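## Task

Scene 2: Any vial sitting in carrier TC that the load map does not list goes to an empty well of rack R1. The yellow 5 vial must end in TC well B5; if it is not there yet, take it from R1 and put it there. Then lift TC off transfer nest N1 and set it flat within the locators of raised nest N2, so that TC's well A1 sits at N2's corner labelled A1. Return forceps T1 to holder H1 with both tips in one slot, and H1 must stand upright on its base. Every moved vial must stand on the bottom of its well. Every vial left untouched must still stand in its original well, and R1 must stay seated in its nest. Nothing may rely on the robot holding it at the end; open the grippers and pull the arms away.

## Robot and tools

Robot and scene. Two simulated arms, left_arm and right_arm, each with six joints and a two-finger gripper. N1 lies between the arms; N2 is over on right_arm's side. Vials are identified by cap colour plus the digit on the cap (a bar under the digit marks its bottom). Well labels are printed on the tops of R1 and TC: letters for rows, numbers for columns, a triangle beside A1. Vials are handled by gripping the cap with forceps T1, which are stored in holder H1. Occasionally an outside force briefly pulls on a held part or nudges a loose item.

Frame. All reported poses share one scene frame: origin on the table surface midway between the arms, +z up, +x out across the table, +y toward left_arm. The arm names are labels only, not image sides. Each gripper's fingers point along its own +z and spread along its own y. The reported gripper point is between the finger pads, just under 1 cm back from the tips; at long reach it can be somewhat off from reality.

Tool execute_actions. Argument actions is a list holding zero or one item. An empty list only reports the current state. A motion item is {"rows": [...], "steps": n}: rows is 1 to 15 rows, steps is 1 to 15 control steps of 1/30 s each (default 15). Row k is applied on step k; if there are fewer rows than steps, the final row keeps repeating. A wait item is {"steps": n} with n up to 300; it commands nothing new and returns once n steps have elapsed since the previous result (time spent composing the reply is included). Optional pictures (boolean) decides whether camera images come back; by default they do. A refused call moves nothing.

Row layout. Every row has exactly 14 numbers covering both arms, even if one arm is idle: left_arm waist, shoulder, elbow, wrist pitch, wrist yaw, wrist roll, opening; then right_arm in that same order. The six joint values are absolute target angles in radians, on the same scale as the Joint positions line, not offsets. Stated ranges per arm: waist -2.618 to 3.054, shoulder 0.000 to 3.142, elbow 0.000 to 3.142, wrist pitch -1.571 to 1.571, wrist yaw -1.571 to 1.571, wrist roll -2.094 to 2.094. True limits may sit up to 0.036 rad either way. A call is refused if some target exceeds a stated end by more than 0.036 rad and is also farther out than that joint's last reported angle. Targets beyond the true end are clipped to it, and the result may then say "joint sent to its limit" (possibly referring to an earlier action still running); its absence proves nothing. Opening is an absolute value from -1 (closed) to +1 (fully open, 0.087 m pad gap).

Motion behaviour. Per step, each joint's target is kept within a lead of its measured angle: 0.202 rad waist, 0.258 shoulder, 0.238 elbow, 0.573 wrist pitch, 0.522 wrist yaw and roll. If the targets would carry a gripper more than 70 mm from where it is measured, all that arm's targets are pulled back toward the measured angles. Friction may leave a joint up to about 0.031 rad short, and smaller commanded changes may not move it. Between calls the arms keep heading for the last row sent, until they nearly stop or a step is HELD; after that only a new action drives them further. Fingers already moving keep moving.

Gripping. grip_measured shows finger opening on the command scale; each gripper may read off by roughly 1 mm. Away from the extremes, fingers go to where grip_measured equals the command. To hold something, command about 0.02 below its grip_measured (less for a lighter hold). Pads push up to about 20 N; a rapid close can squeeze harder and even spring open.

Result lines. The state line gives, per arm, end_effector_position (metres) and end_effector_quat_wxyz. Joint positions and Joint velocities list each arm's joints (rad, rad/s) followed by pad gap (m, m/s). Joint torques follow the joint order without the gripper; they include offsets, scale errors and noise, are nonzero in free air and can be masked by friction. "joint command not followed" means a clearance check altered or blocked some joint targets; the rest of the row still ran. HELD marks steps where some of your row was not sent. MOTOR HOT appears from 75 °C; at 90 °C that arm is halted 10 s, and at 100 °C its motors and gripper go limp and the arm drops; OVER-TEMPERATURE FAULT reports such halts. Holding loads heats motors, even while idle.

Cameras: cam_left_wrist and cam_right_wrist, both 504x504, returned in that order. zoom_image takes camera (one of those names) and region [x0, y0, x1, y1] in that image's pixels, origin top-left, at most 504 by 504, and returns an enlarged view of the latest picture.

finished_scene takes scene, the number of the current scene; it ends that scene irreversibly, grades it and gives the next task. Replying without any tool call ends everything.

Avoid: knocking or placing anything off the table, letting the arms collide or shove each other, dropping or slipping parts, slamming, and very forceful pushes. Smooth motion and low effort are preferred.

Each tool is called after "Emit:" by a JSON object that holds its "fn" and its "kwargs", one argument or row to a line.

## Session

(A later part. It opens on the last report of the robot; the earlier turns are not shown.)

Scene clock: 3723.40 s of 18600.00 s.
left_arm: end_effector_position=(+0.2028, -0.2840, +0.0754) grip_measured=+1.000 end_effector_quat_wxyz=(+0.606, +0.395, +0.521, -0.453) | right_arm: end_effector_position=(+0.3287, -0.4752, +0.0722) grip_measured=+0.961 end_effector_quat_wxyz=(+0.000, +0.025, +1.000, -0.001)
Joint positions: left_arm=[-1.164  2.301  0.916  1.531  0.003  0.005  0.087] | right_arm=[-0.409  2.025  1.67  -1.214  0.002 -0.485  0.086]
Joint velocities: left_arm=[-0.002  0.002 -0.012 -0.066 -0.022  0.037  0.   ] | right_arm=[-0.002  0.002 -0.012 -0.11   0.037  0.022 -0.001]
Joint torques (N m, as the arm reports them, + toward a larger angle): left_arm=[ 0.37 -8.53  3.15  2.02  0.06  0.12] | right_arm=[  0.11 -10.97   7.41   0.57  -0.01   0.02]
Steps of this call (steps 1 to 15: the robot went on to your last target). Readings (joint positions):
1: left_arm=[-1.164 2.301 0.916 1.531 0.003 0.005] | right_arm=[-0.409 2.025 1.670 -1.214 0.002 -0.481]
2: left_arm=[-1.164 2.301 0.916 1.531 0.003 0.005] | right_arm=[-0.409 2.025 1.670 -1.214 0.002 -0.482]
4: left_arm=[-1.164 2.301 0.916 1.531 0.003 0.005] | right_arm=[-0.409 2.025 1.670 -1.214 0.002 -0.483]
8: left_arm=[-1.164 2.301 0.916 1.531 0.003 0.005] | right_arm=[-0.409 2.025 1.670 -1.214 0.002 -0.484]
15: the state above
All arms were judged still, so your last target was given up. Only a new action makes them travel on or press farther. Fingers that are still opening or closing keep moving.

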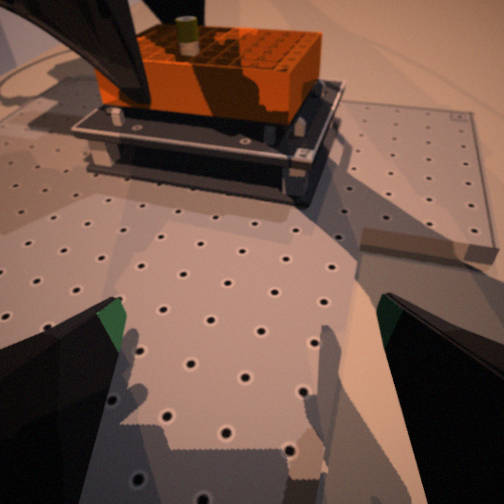

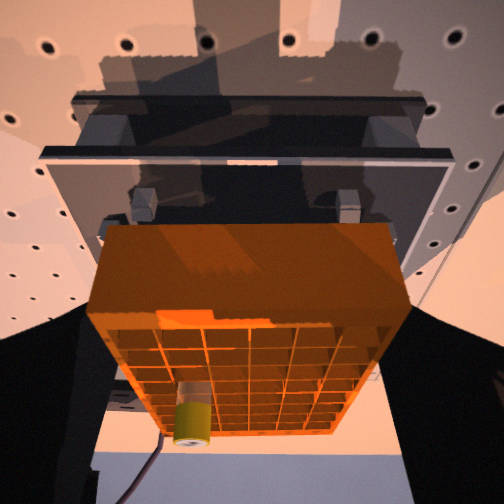

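Emit:
{"fn": "execute_actions", "kwargs": {
  "actions": [
    {"rows":[[-1.16,2.30,0.90,1.55,0,0,1,-0.409,2.015,1.69,-1.215,0.005,-0.483,0.935],[-1.16,2.30,0.90,1.55,0,0,1,-0.409,2.025,1.69,-1.215,0.005,-0.483,0.935],[-1.16,2.30,0.90,1.55,0,0,1,-0.409,2.027,1.69,-1.215,0.005,-0.483,0.935],[-1.16,2.30,0.90,1.55,0,0,1,-0.409,2.0285,1.69,-1.215,0.005,-0.483,0.935],[-1.16,2.30,0.90,1.55,0,0,1,-0.409,2.030,1.69,-1.215,0.005,-0.483,0.935],[-1.16,2.30,0.90,1.55,0,0,1,-0.409,2.0315,1.69,-1.215,0.005,-0.483,0.935],[-1.16,2.30,0.90,1.55,0,0,1,-0.409,2.033,1.69,-1.215,0.005,-0.483,0.935],[-1.16,2.30,0.90,1.55,0,0,1,-0.409,2.0345,1.69,-1.215,0.005,-0.483,0.935],[-1.16,2.30,0.90,1.55,0,0,1,-0.409,2.036,1.69,-1.215,0.005,-0.483,0.935],[-1.16,2.30,0.90,1.55,0,0,1,-0.409,2.0375,1.69,-1.215,0.005,-0.483,0.935],[-1.16,2.30,0.90,1.55,0,0,1,-0.409,2.039,1.69,-1.215,0.005,-0.483,0.935]],"steps":15}
  ],
  "pictures": false
}}

Emit:
{"fn": "execute_actions", "kwargs": {
  "actions": [
    {"steps":10}
  ]
}}

Emit:
{"fn": "zoom_image", "kwargs": {
  "camera": "cam_left_wrist",
  "region": [220, 60, 360, 170]
}}

Emit:
{"fn": "zoom_image", "kwargs": {
  "camera": "cam_right_wrist",
  "region": [70, 170, 430, 270]
}}

Scene clock: 3737.23 s of 18600.00 s.
left_arm: end_effector_position=(+0.2028, -0.2840, +0.0754) grip_measured=+1.000 end_effector_quat_wxyz=(+0.606, +0.395, +0.521, -0.454) | right_arm: end_effector_position=(+0.3283, -0.4749, +0.0673) grip_measured=+0.961 end_effector_quat_wxyz=(-0.006, +0.025, +1.000, +0.003)
Joint positions: left_arm=[-1.164  2.301  0.916  1.531  0.003  0.005  0.087] | right_arm=[-0.409  2.04   1.67  -1.214  0.002 -0.485  0.086]
Joint velocities: left_arm=[ 0.012 -0.012  0.002 -0.037  0.037 -0.007  0.   ] | right_arm=[-0.017 -0.002  0.007  0.007  0.051  0.022 -0.001]
Joint torques (N m, as the arm reports them, + toward a larger angle): left_arm=[ 0.36 -8.53  3.15  2.01  0.06  0.12] | right_arm=[ 0.11 -9.22  7.32  0.53  0.    0.08]
Steps of this call (steps 1 to 90: nothing new was sent; then 10.33 s passed at rest; steps 91 to 105: all 15 steps of this action). Readings (joint positions):
91: left_arm=[-1.164 2.301 0.916 1.531 0.003 0.005] | right_arm=[-0.409 2.025 1.670 -1.214 0.002 -0.485]
92: left_arm=[-1.164 2.301 0.916 1.531 0.003 0.005] | right_arm=[-0.409 2.025 1.670 -1.214 0.002 -0.485]
94: left_arm=[-1.164 2.301 0.916 1.531 0.003 0.005] | right_arm=[-0.409 2.025 1.670 -1.214 0.002 -0.485]
98: left_arm=[-1.164 2.301 0.916 1.531 0.003 0.005] | right_arm=[-0.409 2.027 1.670 -1.214 0.002 -0.485]
105: the state above

Scene clock: 3737.57 s of 18600.00 s.
left_arm: end_effector_position=(+0.2028, -0.2840, +0.0754) grip_measured=+1.000 end_effector_quat_wxyz=(+0.606, +0.395, +0.521, -0.454) | right_arm: end_effector_position=(+0.3283, -0.4749, +0.0673) grip_measured=+0.961 end_effector_quat_wxyz=(-0.006, +0.025, +1.000, +0.003)
Joint positions: left_arm=[-1.164  2.301  0.916  1.531  0.003  0.005  0.087] | right_arm=[-0.409  2.04   1.67  -1.214  0.002 -0.485  0.086]
Joint velocities: left_arm=[-0.002  0.007  0.007 -0.066 -0.007 -0.007  0.   ] | right_arm=[-0.012 -0.007 -0.002 -0.037  0.037 -0.066 -0.001]
Joint torques (N m, as the arm reports them, + toward a larger angle): left_arm=[ 0.37 -8.54  3.15  2.02  0.06  0.12] | right_arm=[ 0.13 -9.18  7.38  0.53 -0.01  0.1 ]
Steps of this call (steps 1 to 10: the robot went on to your last target). Readings (joint positions):
1: left_arm=[-1.164 2.301 0.916 1.531 0.003 0.005] | right_arm=[-0.409 2.040 1.670 -1.214 0.002 -0.485]
2: left_arm=[-1.164 2.301 0.916 1.531 0.003 0.005] | right_arm=[-0.409 2.040 1.670 -1.214 0.002 -0.485]
4: left_arm=[-1.164 2.301 0.916 1.531 0.003 0.005] | right_arm=[-0.409 2.040 1.670 -1.214 0.002 -0.485]
8: left_arm=[-1.164 2.301 0.916 1.531 0.003 0.005] | right_arm=[-0.409 2.040 1.670 -1.214 0.002 -0.485]
10: the state above

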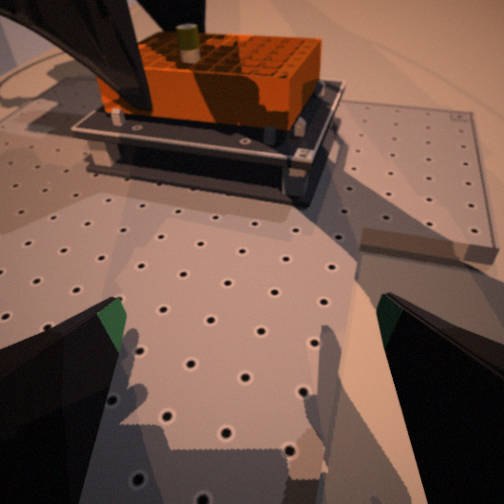

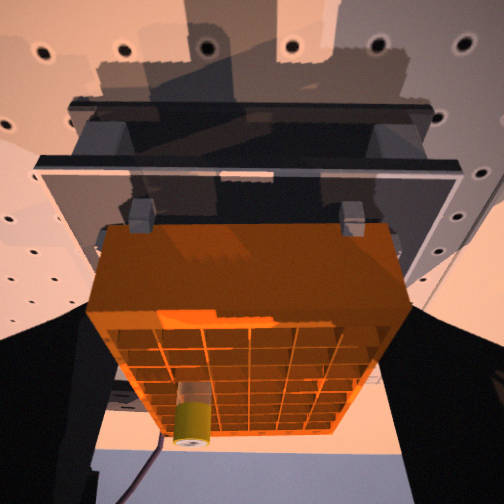

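Region (220, 60, 360, 170) of cam_left_wrist's 504x504 image, scaled by 3.600, with more detail than that image has; it fills the top 396 rows of this view, and the rest is white.

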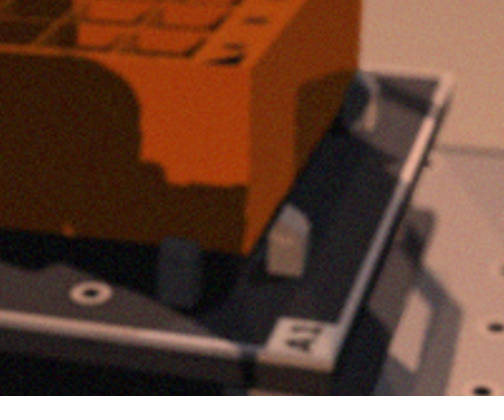

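Region (70, 170, 430, 270) of cam_right_wrist's 504x504 image, scaled by 1.400, with more detail than that image has.

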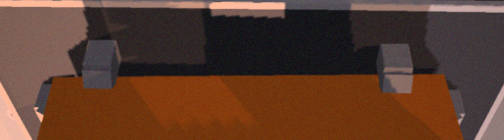

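Emit:
{"fn": "execute_actions", "kwargs": {
  "actions": [
    {"rows":[[-1.16,2.30,0.90,1.55,0,0,1,-0.409,2.03,1.675,-1.208,0.005,-0.483,0.935],[-1.16,2.30,0.90,1.55,0,0,1,-0.409,2.03,1.663,-1.204,0.005,-0.483,0.935],[-1.16,2.30,0.90,1.55,0,0,1,-0.409,2.03,1.658,-1.202,0.005,-0.483,0.935],[-1.16,2.30,0.90,1.55,0,0,1,-0.409,2.03,1.656,-1.200,0.005,-0.483,0.935],[-1.16,2.30,0.90,1.55,0,0,1,-0.409,2.03,1.654,-1.198,0.005,-0.483,0.935],[-1.16,2.30,0.90,1.55,0,0,1,-0.409,2.03,1.652,-1.196,0.005,-0.483,0.935],[-1.16,2.30,0.90,1.55,0,0,1,-0.409,2.03,1.650,-1.194,0.005,-0.483,0.935],[-1.16,2.30,0.90,1.55,0,0,1,-0.409,2.03,1.6485,-1.192,0.005,-0.483,0.935],[-1.16,2.30,0.90,1.55,0,0,1,-0.409,2.03,1.647,-1.190,0.005,-0.483,0.935],[-1.16,2.30,0.90,1.55,0,0,1,-0.409,2.03,1.6455,-1.188,0.005,-0.483,0.935],[-1.16,2.30,0.90,1.55,0,0,1,-0.409,2.03,1.644,-1.186,0.005,-0.483,0.935],[-1.16,2.30,0.90,1.55,0,0,1,-0.409,2.03,1.6425,-1.184,0.005,-0.483,0.935]],"steps":15}
  ],
  "pictures": false
}}

Emit:
{"fn": "execute_actions", "kwargs": {
  "actions": [
    {"steps":10}
  ]
}}

Emit:
{"fn": "zoom_image", "kwargs": {
  "camera": "cam_left_wrist",
  "region": [60, 50, 360, 170]
}}

Scene clock: 3752.50 s of 18600.00 s.
left_arm: end_effector_position=(+0.2028, -0.2840, +0.0754) grip_measured=+1.000 end_effector_quat_wxyz=(+0.606, +0.395, +0.521, -0.454) | right_arm: end_effector_position=(+0.3284, -0.4750, +0.0653) grip_measured=+0.961 end_effector_quat_wxyz=(-0.005, +0.023, +1.000, +0.002)
Joint positions: left_arm=[-1.164  2.301  0.916  1.531  0.003  0.005  0.087] | right_arm=[-0.409  2.04   1.662 -1.205  0.001 -0.488  0.086]
Joint velocities: left_arm=[ 0.032 -0.002 -0.007 -0.022  0.066 -0.051  0.   ] | right_arm=[ 0.002 -0.002 -0.017 -0.081 -0.022  0.022  0.001]
Joint torques (N m, as the arm reports them, + toward a larger angle): left_arm=[ 0.36 -8.53  3.15  2.02  0.06  0.12] | right_arm=[ 0.11 -9.86  4.19  0.81 -0.01  0.12]
Steps of this call (steps 1 to 15: the robot went on to your last target; steps 16 to 90: nothing new was sent; then 11.43 s passed at rest; steps 91 to 105: all 15 steps of this action). Readings (joint positions):
91: left_arm=[-1.164 2.301 0.916 1.531 0.003 0.005] | right_arm=[-0.409 2.040 1.670 -1.214 0.002 -0.485]
92: left_arm=[-1.164 2.301 0.916 1.531 0.003 0.005] | right_arm=[-0.409 2.040 1.670 -1.213 0.002 -0.485]
94: left_arm=[-1.164 2.301 0.916 1.531 0.003 0.005] | right_arm=[-0.409 2.040 1.670 -1.213 0.002 -0.485]
98: left_arm=[-1.164 2.301 0.916 1.531 0.003 0.005] | right_arm=[-0.409 2.040 1.670 -1.213 0.002 -0.485]
105: the state above

Scene clock: 3752.83 s of 18600.00 s.
left_arm: end_effector_position=(+0.2028, -0.2840, +0.0754) grip_measured=+1.000 end_effector_quat_wxyz=(+0.606, +0.395, +0.521, -0.454) | right_arm: end_effector_position=(+0.3284, -0.4750, +0.0653) grip_measured=+0.961 end_effector_quat_wxyz=(-0.005, +0.023, +1.000, +0.002)
Joint positions: left_arm=[-1.164  2.301  0.916  1.531  0.003  0.005  0.087] | right_arm=[-0.409  2.04   1.662 -1.205  0.001 -0.488  0.086]
Joint velocities: left_arm=[ 0.017 -0.012  0.017 -0.037  0.037 -0.022  0.   ] | right_arm=[-0.007  0.017 -0.007  0.051 -0.081 -0.081  0.001]
Joint torques (N m, as the arm reports them, + toward a larger angle): left_arm=[ 0.36 -8.53  3.14  2.02  0.06  0.12] | right_arm=[ 0.11 -9.84  4.18  0.81  0.    0.12]
Steps of this call (steps 1 to 10: the robot went on to your last target). Readings (joint positions):
1: left_arm=[-1.164 2.301 0.916 1.531 0.003 0.005] | right_arm=[-0.409 2.040 1.662 -1.205 0.001 -0.488]
2: left_arm=[-1.164 2.301 0.916 1.531 0.003 0.005] | right_arm=[-0.409 2.040 1.662 -1.205 0.001 -0.488]
4: left_arm=[-1.164 2.301 0.916 1.531 0.003 0.005] | right_arm=[-0.409 2.040 1.662 -1.205 0.001 -0.488]
8: left_arm=[-1.164 2.301 0.916 1.531 0.003 0.005] | right_arm=[-0.409 2.040 1.662 -1.205 0.001 -0.488]
10: the state above

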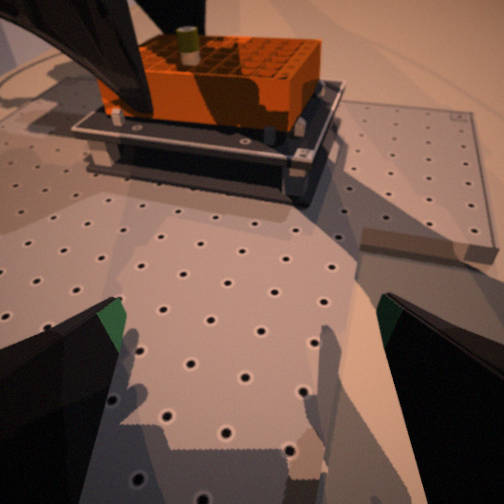

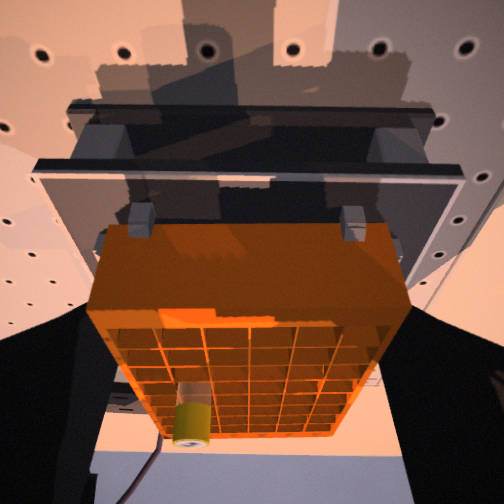

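Region (60, 50, 360, 170) of cam_left_wrist's 504x504 image, scaled by 1.680, with more detail than that image has; it fills the top 202 rows of this view, and the rest is white.

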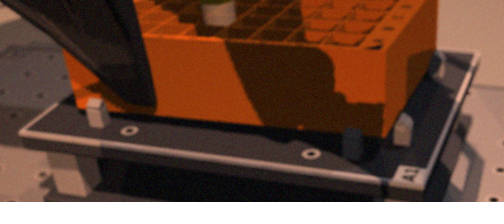

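Emit:
{"fn": "execute_actions", "kwargs": {
  "actions": [
    {"rows":[[-1.16,2.30,0.90,1.55,0,0,1,-0.409,2.03,1.645,-1.188,0.005,-0.488,0.935],[-1.16,2.30,0.90,1.55,0,0,1,-0.409,2.03,1.645,-1.188,0.005,-0.493,0.935],[-1.16,2.30,0.90,1.55,0,0,1,-0.409,2.03,1.645,-1.188,0.005,-0.497,0.935],[-1.16,2.30,0.90,1.55,0,0,1,-0.409,2.03,1.645,-1.188,0.005,-0.500,0.935],[-1.16,2.30,0.90,1.55,0,0,1,-0.409,2.03,1.645,-1.188,0.005,-0.503,0.935]],"steps":15}
  ]
}}

Emit:
{"fn": "zoom_image", "kwargs": {
  "camera": "cam_left_wrist",
  "region": [220, 60, 360, 170]
}}

Emit:
{"fn": "zoom_image", "kwargs": {
  "camera": "cam_left_wrist",
  "region": [60, 60, 200, 150]
}}

Scene clock: 3761.03 s of 18600.00 s.
left_arm: end_effector_position=(+0.2028, -0.2840, +0.0754) grip_measured=+1.000 end_effector_quat_wxyz=(+0.606, +0.395, +0.521, -0.454) | right_arm: end_effector_position=(+0.3284, -0.4751, +0.0653) grip_measured=+0.961 end_effector_quat_wxyz=(-0.005, +0.021, +1.000, +0.003)
Joint positions: left_arm=[-1.164  2.301  0.916  1.531  0.003  0.005  0.087] | right_arm=[-0.409  2.04   1.662 -1.205  0.    -0.492  0.086]
Joint velocities: left_arm=[-0.007  0.007  0.002  0.037 -0.051 -0.007  0.   ] | right_arm=[ 0.007 -0.012  0.007 -0.007  0.007  0.007  0.001]
Joint torques (N m, as the arm reports them, + toward a larger angle): left_arm=[ 0.36 -8.54  3.16  2.02  0.06  0.12] | right_arm=[ 0.11 -9.84  4.39  0.75  0.01 -0.01]
Steps of this call (steps 1 to 15: the robot went on to your last target; steps 16 to 90: nothing new was sent; then 4.70 s passed at rest; steps 91 to 105: all 15 steps of this action). Readings (joint positions):
91: left_arm=[-1.164 2.301 0.916 1.531 0.003 0.005] | right_arm=[-0.409 2.040 1.662 -1.205 0.001 -0.489]
92: left_arm=[-1.164 2.301 0.916 1.531 0.003 0.005] | right_arm=[-0.409 2.040 1.662 -1.205 0.001 -0.489]
94: left_arm=[-1.164 2.301 0.916 1.531 0.003 0.005] | right_arm=[-0.409 2.040 1.662 -1.205 0.000 -0.491]
98: left_arm=[-1.164 2.301 0.916 1.531 0.003 0.005] | right_arm=[-0.409 2.040 1.662 -1.205 0.000 -0.491]
105: the state above

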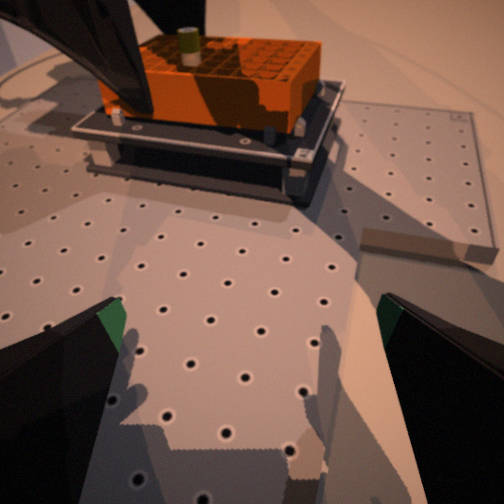

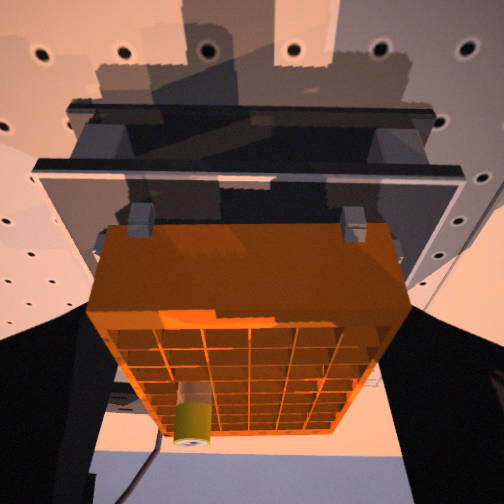

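Region (220, 60, 360, 170) of cam_left_wrist's 504x504 image, scaled by 3.600, with more detail than that image has; it fills the top 396 rows of this view, and the rest is white.

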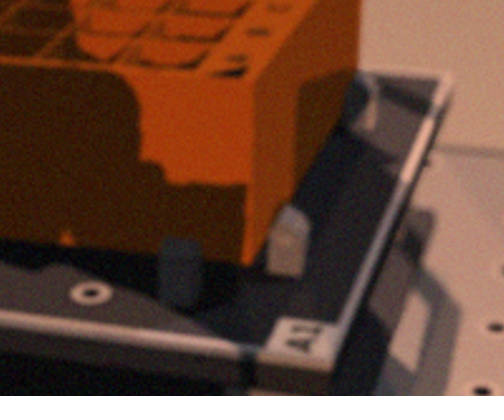

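Region (60, 60, 200, 150) of cam_left_wrist's 504x504 image, scaled by 3.600, with more detail than that image has; it fills the top 324 rows of this view, and the rest is white.

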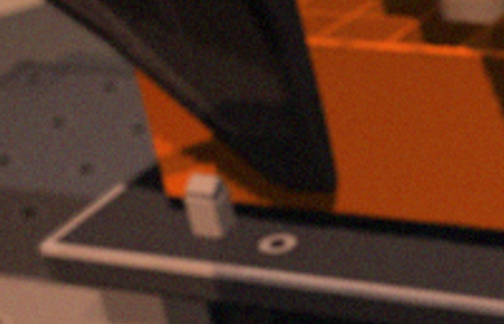

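Emit:
{"fn": "execute_actions", "kwargs": {
  "actions": [
    {"rows":[[-1.16,2.30,0.90,1.55,0,0,1,-0.409,2.03,1.645,-1.19,0.0,-0.503,0.935],[-1.16,2.30,0.90,1.55,0,0,1,-0.409,2.03,1.644,-1.19,-0.005,-0.503,0.935],[-1.16,2.30,0.90,1.55,0,0,1,-0.409,2.03,1.6425,-1.188,-0.009,-0.503,0.935],[-1.16,2.30,0.90,1.55,0,0,1,-0.409,2.03,1.641,-1.186,-0.009,-0.503,0.935],[-1.16,2.30,0.90,1.55,0,0,1,-0.409,2.03,1.6395,-1.184,-0.009,-0.503,0.935],[-1.16,2.30,0.90,1.55,0,0,1,-0.409,2.03,1.638,-1.182,-0.009,-0.503,0.935],[-1.16,2.30,0.90,1.55,0,0,1,-0.409,2.03,1.6365,-1.180,-0.009,-0.503,0.935],[-1.16,2.30,0.90,1.55,0,0,1,-0.409,2.03,1.635,-1.178,-0.009,-0.503,0.935]],"steps":15}
  ]
}}

Emit:
{"fn": "zoom_image", "kwargs": {
  "camera": "cam_left_wrist",
  "region": [220, 60, 360, 170]
}}

Emit:
{"fn": "zoom_image", "kwargs": {
  "camera": "cam_left_wrist",
  "region": [60, 60, 200, 150]
}}

Scene clock: 3772.27 s of 18600.00 s.
left_arm: end_effector_position=(+0.2028, -0.2840, +0.0754) grip_measured=+1.000 end_effector_quat_wxyz=(+0.606, +0.395, +0.521, -0.454) | right_arm: end_effector_position=(+0.3286, -0.4748, +0.0644) grip_measured=+0.961 end_effector_quat_wxyz=(-0.005, +0.021, +1.000, +0.003)
Joint positions: left_arm=[-1.164  2.301  0.916  1.531  0.003  0.005  0.087] | right_arm=[-0.409  2.04   1.659 -1.201 -0.002 -0.493  0.086]
Joint velocities: left_arm=[-0.002 -0.007  0.007  0.081 -0.007  0.066  0.   ] | right_arm=[-0.012  0.022 -0.017  0.022 -0.022  0.007 -0.001]
Joint torques (N m, as the arm reports them, + toward a larger angle): left_arm=[ 0.36 -8.54  3.15  2.02  0.06  0.12] | right_arm=[ 0.1  -9.83  3.86  0.84 -0.13  0.  ]
Steps of this call (steps 1 to 15: the robot went on to your last target; steps 16 to 90: nothing new was sent; then 7.73 s passed at rest; steps 91 to 105: all 15 steps of this action). Readings (joint positions):
91: left_arm=[-1.164 2.301 0.916 1.531 0.003 0.005] | right_arm=[-0.409 2.040 1.662 -1.205 0.000 -0.492]
92: left_arm=[-1.164 2.301 0.916 1.531 0.003 0.005] | right_arm=[-0.409 2.040 1.662 -1.205 -0.000 -0.492]
94: left_arm=[-1.164 2.301 0.916 1.531 0.003 0.005] | right_arm=[-0.409 2.040 1.662 -1.204 -0.001 -0.492]
98: left_arm=[-1.164 2.301 0.916 1.531 0.003 0.005] | right_arm=[-0.409 2.040 1.659 -1.202 -0.002 -0.493]
105: the state above

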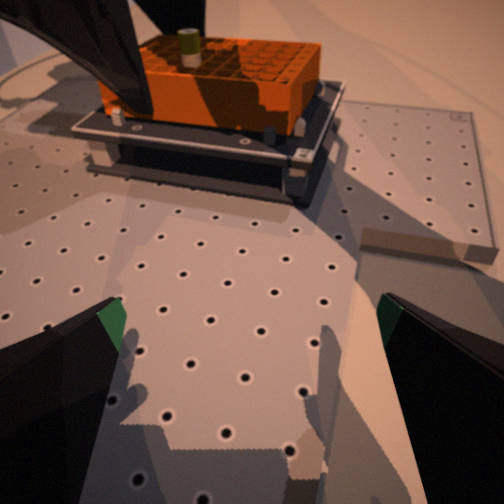

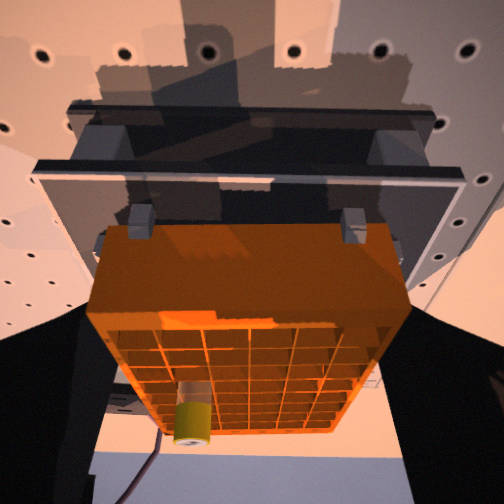

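Region (220, 60, 360, 170) of cam_left_wrist's 504x504 image, scaled by 3.600, with more detail than that image has; it fills the top 396 rows of this view, and the rest is white.

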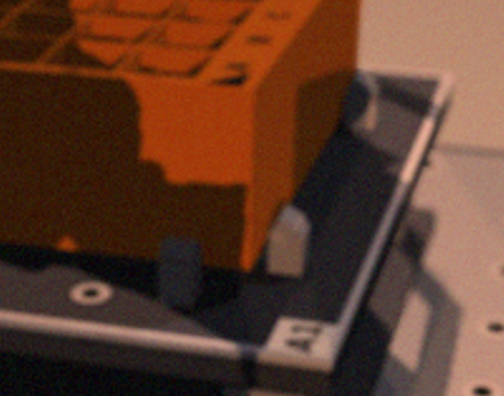

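Region (60, 60, 200, 150) of cam_left_wrist's 504x504 image, scaled by 3.600, with more detail than that image has; it fills the top 324 rows of this view, and the rest is white.

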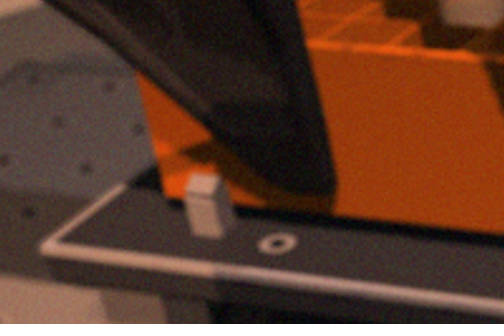

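Emit:
{"fn": "execute_actions", "kwargs": {
  "actions": [
    {"rows":[[-1.16,2.30,0.90,1.55,0,0,1,-0.409,2.03,1.65,-1.19,-0.004,-0.495,0.94],[-1.16,2.30,0.90,1.55,0,0,1,-0.409,2.03,1.66,-1.20,-0.002,-0.493,0.944],[-1.16,2.30,0.90,1.55,0,0,1,-0.409,2.03,1.665,-1.204,-0.002,-0.493,0.948],[-1.16,2.30,0.90,1.55,0,0,1,-0.409,2.03,1.665,-1.204,-0.002,-0.493,0.951],[-1.16,2.30,0.90,1.55,0,0,1,-0.409,2.03,1.665,-1.204,-0.002,-0.493,0.954],[-1.16,2.30,0.90,1.55,0,0,1,-0.409,2.03,1.665,-1.204,-0.002,-0.493,0.956],[-1.16,2.30,0.90,1.55,0,0,1,-0.409,2.03,1.665,-1.204,-0.002,-0.493,0.958],[-1.16,2.30,0.90,1.55,0,0,1,-0.409,2.03,1.665,-1.204,-0.002,-0.493,0.960],[-1.16,2.30,0.90,1.55,0,0,1,-0.409,2.03,1.665,-1.204,-0.002,-0.493,0.962],[-1.16,2.30,0.90,1.55,0,0,1,-0.409,2.03,1.665,-1.204,-0.002,-0.493,0.965],[-1.16,2.30,0.90,1.55,0,0,1,-0.409,2.03,1.665,-1.204,-0.002,-0.493,0.97],[-1.16,2.30,0.90,1.55,0,0,1,-0.409,2.03,1.665,-1.204,-0.002,-0.493,0.976],[-1.16,2.30,0.90,1.55,0,0,1,-0.409,2.03,1.665,-1.204,-0.002,-0.493,0.984],[-1.16,2.30,0.90,1.55,0,0,1,-0.409,2.03,1.665,-1.204,-0.002,-0.493,0.992],[-1.16,2.30,0.90,1.55,0,0,1,-0.409,2.03,1.665,-1.204,-0.002,-0.493,1]],"steps":15}
  ],
  "pictures": false
}}

Emit:
{"fn": "execute_actions", "kwargs": {
  "actions": [
    {"steps":10}
  ]
}}

Emit:
{"fn": "zoom_image", "kwargs": {
  "camera": "cam_left_wrist",
  "region": [220, 60, 360, 170]
}}

Emit:
{"fn": "zoom_image", "kwargs": {
  "camera": "cam_left_wrist",
  "region": [60, 60, 200, 150]
}}

Scene clock: 3790.20 s of 18600.00 s.
left_arm: end_effector_position=(+0.2028, -0.2840, +0.0754) grip_measured=+1.000 end_effector_quat_wxyz=(+0.606, +0.395, +0.521, -0.454) | right_arm: end_effector_position=(+0.3286, -0.4749, +0.0644) grip_measured=+1.000 end_effector_quat_wxyz=(-0.005, +0.021, +1.000, +0.003)
Joint positions: left_arm=[-1.164  2.301  0.916  1.531  0.003  0.005  0.087] | right_arm=[-0.409  2.04   1.659 -1.201 -0.001 -0.493  0.087]
Joint velocities: left_arm=[ 0.007 -0.012  0.007 -0.007 -0.022 -0.037  0.   ] | right_arm=[-0.017  0.012 -0.002 -0.066  0.007 -0.051  0.   ]
Joint torques (N m, as the arm reports them, + toward a larger angle): left_arm=[ 0.37 -8.54  3.15  2.02  0.06  0.12] | right_arm=[ 0.15 -9.84  6.27  0.52 -0.05  0.08]
Steps of this call (steps 1 to 15: the robot went on to your last target; steps 16 to 90: nothing new was sent; then 14.43 s passed at rest; steps 91 to 105: all 15 steps of this action). Readings (joint positions):
91: left_arm=[-1.164 2.301 0.916 1.531 0.003 0.005] | right_arm=[-0.409 2.040 1.659 -1.201 -0.001 -0.493]
92: left_arm=[-1.164 2.301 0.916 1.531 0.003 0.005] | right_arm=[-0.409 2.040 1.659 -1.201 -0.001 -0.493]
94: left_arm=[-1.164 2.301 0.916 1.531 0.003 0.005] | right_arm=[-0.409 2.040 1.659 -1.201 -0.001 -0.493]
98: left_arm=[-1.164 2.301 0.916 1.531 0.003 0.005] | right_arm=[-0.409 2.040 1.659 -1.201 -0.001 -0.493]
105: the state above

Scene clock: 3790.53 s of 18600.00 s.
left_arm: end_effector_position=(+0.2028, -0.2840, +0.0754) grip_measured=+1.000 end_effector_quat_wxyz=(+0.606, +0.395, +0.521, -0.454) | right_arm: end_effector_position=(+0.3286, -0.4749, +0.0644) grip_measured=+1.000 end_effector_quat_wxyz=(-0.005, +0.021, +1.000, +0.003)
Joint positions: left_arm=[-1.164  2.301  0.916  1.531  0.003  0.005  0.087] | right_arm=[-0.409  2.04   1.659 -1.201 -0.001 -0.493  0.087]
Joint velocities: left_arm=[-0.027 -0.017  0.007 -0.051 -0.037 -0.022  0.   ] | right_arm=[-0.002  0.007 -0.007  0.007 -0.095 -0.081  0.   ]
Joint torques (N m, as the arm reports them, + toward a larger angle): left_arm=[ 0.37 -8.54  3.15  2.02  0.06  0.12] | right_arm=[ 0.12 -9.85  6.22  0.51 -0.05  0.08]
Steps of this call (steps 1 to 10: the robot went on to your last target). Readings (joint positions):
1: left_arm=[-1.164 2.301 0.916 1.531 0.003 0.005] | right_arm=[-0.409 2.040 1.659 -1.201 -0.001 -0.493]
2: left_arm=[-1.164 2.301 0.916 1.531 0.003 0.005] | right_arm=[-0.409 2.040 1.659 -1.201 -0.001 -0.493]
4: left_arm=[-1.164 2.301 0.916 1.531 0.003 0.005] | right_arm=[-0.409 2.040 1.659 -1.201 -0.001 -0.493]
8: left_arm=[-1.164 2.301 0.916 1.531 0.003 0.005] | right_arm=[-0.409 2.040 1.659 -1.201 -0.001 -0.493]
10: the state above

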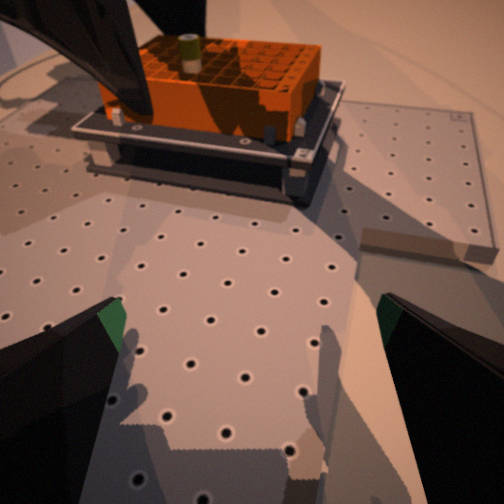

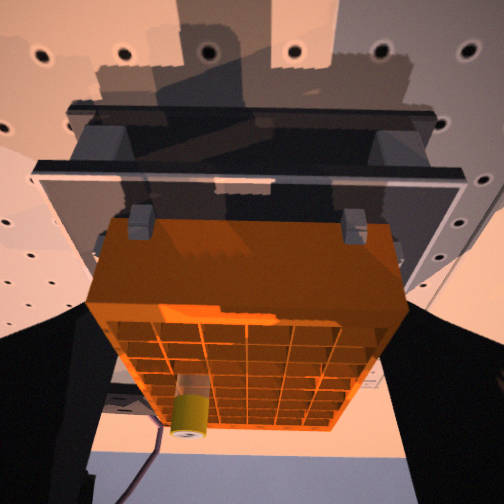

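Region (220, 60, 360, 170) of cam_left_wrist's 504x504 image, scaled by 3.600, with more detail than that image has; it fills the top 396 rows of this view, and the rest is white.

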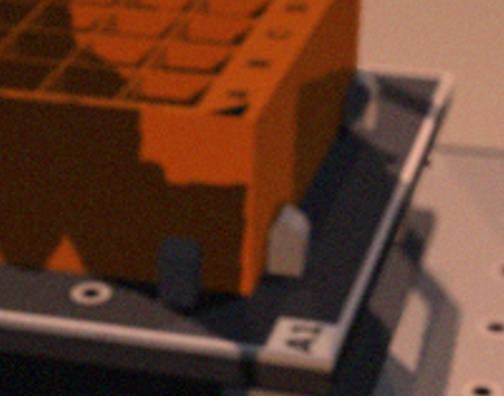

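Region (60, 60, 200, 150) of cam_left_wrist's 504x504 image, scaled by 3.600, with more detail than that image has; it fills the top 324 rows of this view, and the rest is white.

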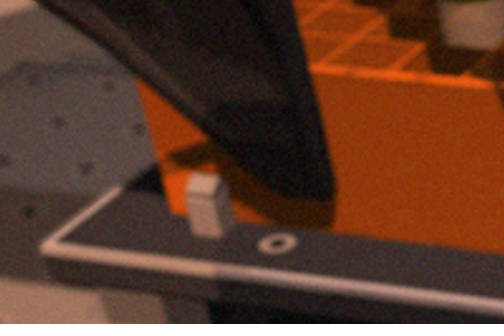

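Emit:
{"fn": "zoom_image", "kwargs": {
  "camera": "cam_right_wrist",
  "region": [30, 150, 250, 280]
}}

Emit:
{"fn": "zoom_image", "kwargs": {
  "camera": "cam_right_wrist",
  "region": [250, 150, 470, 280]
}}

Region (30, 150, 250, 280) of cam_right_wrist's 504x504 image, scaled by 2.291, with more detail than that image has; it fills the top 298 rows of this view, and the rest is white.

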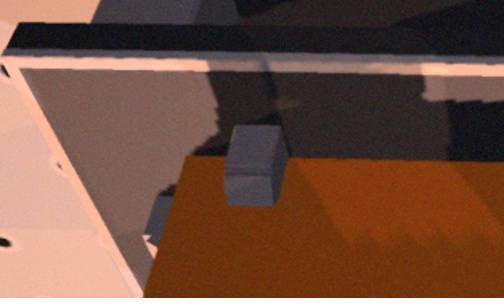

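Region (250, 150, 470, 280) of cam_right_wrist's 504x504 image, scaled by 2.291, with more detail than that image has; it fills the top 298 rows of this view, and the rest is white.

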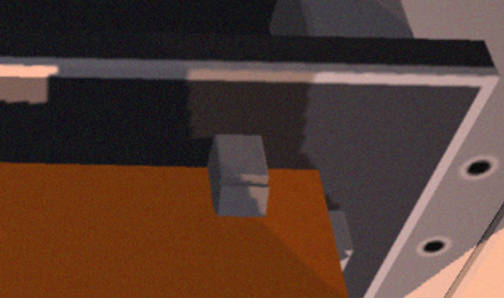

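Emit:
{"fn": "execute_actions", "kwargs": {
  "actions": [
    {"rows":[[-1.16,2.30,0.90,1.55,0,0,1,-0.409,2.022,1.665,-1.215,-0.002,-0.493,1],[-1.16,2.30,0.90,1.55,0,0,1,-0.409,2.018,1.665,-1.22,-0.002,-0.493,1],[-1.16,2.30,0.90,1.55,0,0,1,-0.409,2.014,1.665,-1.222,-0.002,-0.493,1],[-1.16,2.30,0.90,1.55,0,0,1,-0.409,2.010,1.665,-1.223,-0.002,-0.493,1],[-1.16,2.30,0.90,1.55,0,0,1,-0.409,2.006,1.665,-1.224,-0.002,-0.493,1],[-1.16,2.30,0.90,1.55,0,0,1,-0.409,2.002,1.665,-1.225,-0.002,-0.493,1],[-1.16,2.30,0.90,1.55,0,0,1,-0.409,1.998,1.665,-1.226,-0.002,-0.493,1],[-1.16,2.30,0.90,1.55,0,0,1,-0.409,1.994,1.665,-1.227,-0.002,-0.493,1],[-1.16,2.30,0.90,1.55,0,0,1,-0.409,1.990,1.665,-1.228,-0.002,-0.493,1],[-1.16,2.30,0.90,1.55,0,0,1,-0.409,1.986,1.665,-1.229,-0.002,-0.493,1],[-1.16,2.30,0.90,1.55,0,0,1,-0.409,1.982,1.665,-1.230,-0.002,-0.493,1]],"steps":15}
  ]
}}

Scene clock: 3817.73 s of 18600.00 s.
left_arm: end_effector_position=(+0.2028, -0.2840, +0.0754) grip_measured=+1.000 end_effector_quat_wxyz=(+0.606, +0.395, +0.521, -0.454) | right_arm: end_effector_position=(+0.3270, -0.4739, +0.0781) grip_measured=+1.000 end_effector_quat_wxyz=(+0.007, +0.021, +1.000, -0.003)
Joint positions: left_arm=[-1.164  2.301  0.916  1.531  0.003  0.005  0.087] | right_arm=[-0.409  2.     1.659 -1.215 -0.001 -0.493  0.087]
Joint velocities: left_arm=[-0.012  0.002 -0.007 -0.066  0.022 -0.066  0.   ] | right_arm=[ 0.002 -0.002  0.002  0.037  0.007 -0.007  0.   ]
Joint torques (N m, as the arm reports them, + toward a larger angle): left_arm=[ 0.35 -8.54  3.15  2.02  0.06  0.12] | right_arm=[  0.11 -10.12   6.3    0.45  -0.06   0.08]
Steps of this call (steps 1 to 15: the robot went on to your last target; steps 16 to 90: nothing new was sent; then 23.70 s passed at rest; steps 91 to 105: all 15 steps of this action). Readings (joint positions):
91: left_arm=[-1.164 2.301 0.916 1.531 0.003 0.005] | right_arm=[-0.409 2.040 1.659 -1.201 -0.001 -0.493]
92: left_arm=[-1.164 2.301 0.916 1.531 0.003 0.005] | right_arm=[-0.409 2.040 1.659 -1.202 -0.001 -0.493]
94: left_arm=[-1.164 2.301 0.916 1.531 0.003 0.005] | right_arm=[-0.409 2.039 1.659 -1.204 -0.001 -0.493]
98: left_arm=[-1.164 2.301 0.916 1.531 0.003 0.005] | right_arm=[-0.409 2.027 1.659 -1.209 -0.001 -0.493]
105: the state above

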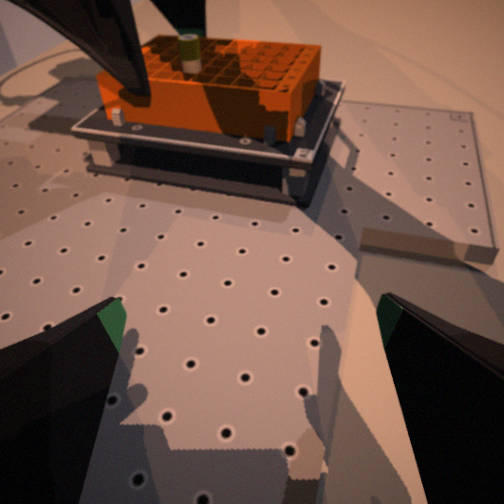

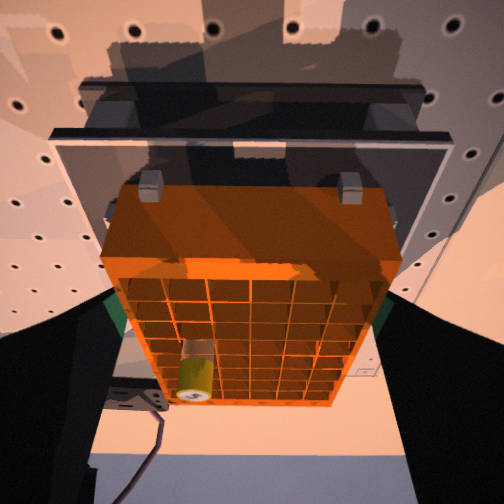

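TC stays seated. Continue up with the shoulder only, and swing the left arm back a bit.

Emit:
{"fn": "execute_actions", "kwargs": {
  "actions": [
    {"rows":[[-1.155,2.28,0.90,1.55,0,0,1,-0.409,1.977,1.665,-1.22,-0.002,-0.493,1],[-1.145,2.275,0.90,1.55,0,0,1,-0.409,1.971,1.665,-1.22,-0.002,-0.493,1],[-1.13,2.27,0.90,1.55,0,0,1,-0.409,1.964,1.665,-1.22,-0.002,-0.493,1],[-1.11,2.265,0.90,1.55,0,0,1,-0.409,1.956,1.665,-1.22,-0.002,-0.493,1],[-1.085,2.26,0.90,1.55,0,0,1,-0.409,1.947,1.665,-1.22,-0.002,-0.493,1],[-1.06,2.255,0.90,1.55,0,0,1,-0.409,1.936,1.665,-1.22,-0.002,-0.493,1],[-1.035,2.25,0.90,1.55,0,0,1,-0.409,1.923,1.665,-1.22,-0.002,-0.493,1],[-1.01,2.245,0.90,1.55,0,0,1,-0.409,1.908,1.665,-1.22,-0.002,-0.493,1],[-0.985,2.24,0.90,1.55,0,0,1,-0.409,1.890,1.665,-1.22,-0.002,-0.493,1],[-0.96,2.235,0.90,1.55,0,0,1,-0.409,1.870,1.665,-1.22,-0.002,-0.493,1],[-0.935,2.23,0.90,1.55,0,0,1,-0.409,1.850,1.665,-1.22,-0.002,-0.493,1],[-0.91,2.225,0.90,1.55,0,0,1,-0.409,1.830,1.665,-1.22,-0.002,-0.493,1],[-0.885,2.22,0.90,1.55,0,0,1,-0.409,1.810,1.665,-1.22,-0.002,-0.493,1],[-0.86,2.215,0.90,1.55,0,0,1,-0.409,1.790,1.665,-1.22,-0.002,-0.493,1],[-0.835,2.21,0.90,1.55,0,0,1,-0.409,1.770,1.665,-1.22,-0.002,-0.493,1]],"steps":15}
  ],
  "pictures": false
}}

Emit:
{"fn": "execute_actions", "kwargs": {
  "actions": [
    {"rows":[[-0.81,2.205,0.90,1.55,0,0,1,-0.409,1.750,1.665,-1.22,-0.002,-0.493,1],[-0.79,2.20,0.90,1.55,0,0,1,-0.409,1.730,1.665,-1.22,-0.002,-0.493,1],[-0.775,2.20,0.90,1.55,0,0,1,-0.409,1.712,1.665,-1.22,-0.002,-0.493,1],[-0.765,2.20,0.90,1.55,0,0,1,-0.409,1.697,1.665,-1.22,-0.002,-0.493,1],[-0.76,2.20,0.90,1.55,0,0,1,-0.409,1.686,1.665,-1.22,-0.002,-0.493,1],[-0.76,2.20,0.90,1.55,0,0,1,-0.409,1.680,1.665,-1.22,-0.002,-0.493,1]],"steps":15}
  ]
}}

Scene clock: 3831.80 s of 18600.00 s.
left_arm: end_effector_position=(+0.3471, -0.2201, +0.1089) grip_measured=+1.000 end_effector_quat_wxyz=(+0.682, +0.305, +0.551, -0.372) | right_arm: end_effector_position=(+0.3276, -0.4743, +0.1358) grip_measured=+1.000 end_effector_quat_wxyz=(+0.082, +0.021, +0.995, -0.046)
Joint positions: left_arm=[-0.878  2.239  0.916  1.531  0.004  0.005  0.087] | right_arm=[-0.409  1.825  1.659 -1.217 -0.001 -0.493  0.087]
Joint velocities: left_arm=[ 0.676 -0.134  0.002  0.007  0.007  0.037  0.   ] | right_arm=[ 0.007 -0.618 -0.012  0.022 -0.022 -0.007  0.   ]
Joint torques (N m, as the arm reports them, + toward a larger angle): left_arm=[ 0.17 -9.59  3.46  1.94  0.06  0.11] | right_arm=[ 0.11 -9.03  6.6   0.97 -0.05  0.08]
Steps of this call (steps 1 to 15: the robot went on to your last target; steps 16 to 90: nothing new was sent; then 10.57 s passed at rest; steps 91 to 105: all 15 steps of this action). Readings (joint positions):
91: left_arm=[-1.164 2.301 0.916 1.531 0.003 0.005] | right_arm=[-0.409 2.000 1.659 -1.217 -0.001 -0.493]
92: left_arm=[-1.163 2.301 0.916 1.531 0.003 0.005] | right_arm=[-0.409 2.000 1.659 -1.217 -0.001 -0.493]
94: left_arm=[-1.154 2.298 0.916 1.531 0.004 0.005] | right_arm=[-0.409 1.995 1.659 -1.217 -0.001 -0.493]
98: left_arm=[-1.075 2.277 0.916 1.531 0.005 0.005] | right_arm=[-0.409 1.960 1.659 -1.217 -0.001 -0.493]
105: the state above

Scene clock: 3832.30 s of 18600.00 s.
left_arm: end_effector_position=(+0.4032, -0.1790, +0.1211) grip_measured=+1.000 end_effector_quat_wxyz=(+0.711, +0.264, +0.561, -0.332) | right_arm: end_effector_position=(+0.3222, -0.4711, +0.1812) grip_measured=+1.000 end_effector_quat_wxyz=(+0.142, +0.020, +0.986, -0.080)
Joint positions: left_arm=[-0.754  2.218  0.916  1.535 -0.     0.004  0.087] | right_arm=[-0.409  1.685  1.659 -1.217 -0.001 -0.493  0.087]
Joint velocities: left_arm=[ 0.002 -0.012 -0.007 -0.037 -0.022 -0.081  0.   ] | right_arm=[-0.002 -0.002  0.007 -0.022 -0.007  0.037  0.   ]
Joint torques (N m, as the arm reports them, + toward a larger angle): left_arm=[-0.4  -9.44  3.56  1.93  0.09  0.13] | right_arm=[ 0.11 -7.12  6.7   1.25 -0.05  0.09]
Steps of this call (steps 1 to 15: all 15 steps of this action). Readings (joint positions):
1: left_arm=[-0.854 2.234 0.916 1.531 0.004 0.005] | right_arm=[-0.409 1.803 1.659 -1.217 -0.001 -0.493]
2: left_arm=[-0.830 2.229 0.916 1.531 0.004 0.005] | right_arm=[-0.409 1.781 1.659 -1.217 -0.001 -0.493]
4: left_arm=[-0.789 2.222 0.916 1.533 0.003 0.005] | right_arm=[-0.409 1.741 1.659 -1.217 -0.001 -0.493]
8: left_arm=[-0.753 2.218 0.916 1.535 -0.000 0.004] | right_arm=[-0.409 1.689 1.659 -1.217 -0.001 -0.493]
15: the state above

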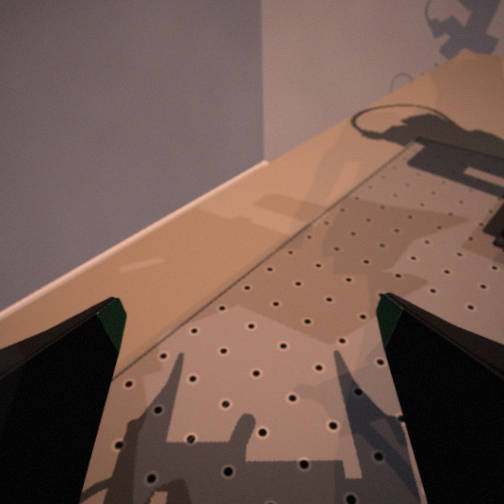

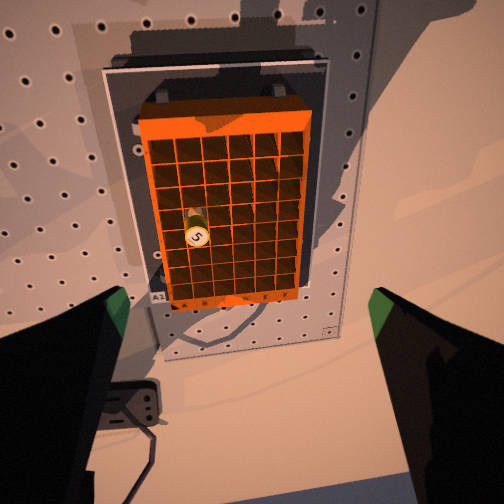

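Emit:
{"fn": "finished_scene", "kwargs": {
  "scene": 2
}}

The scene is finished: the task was done.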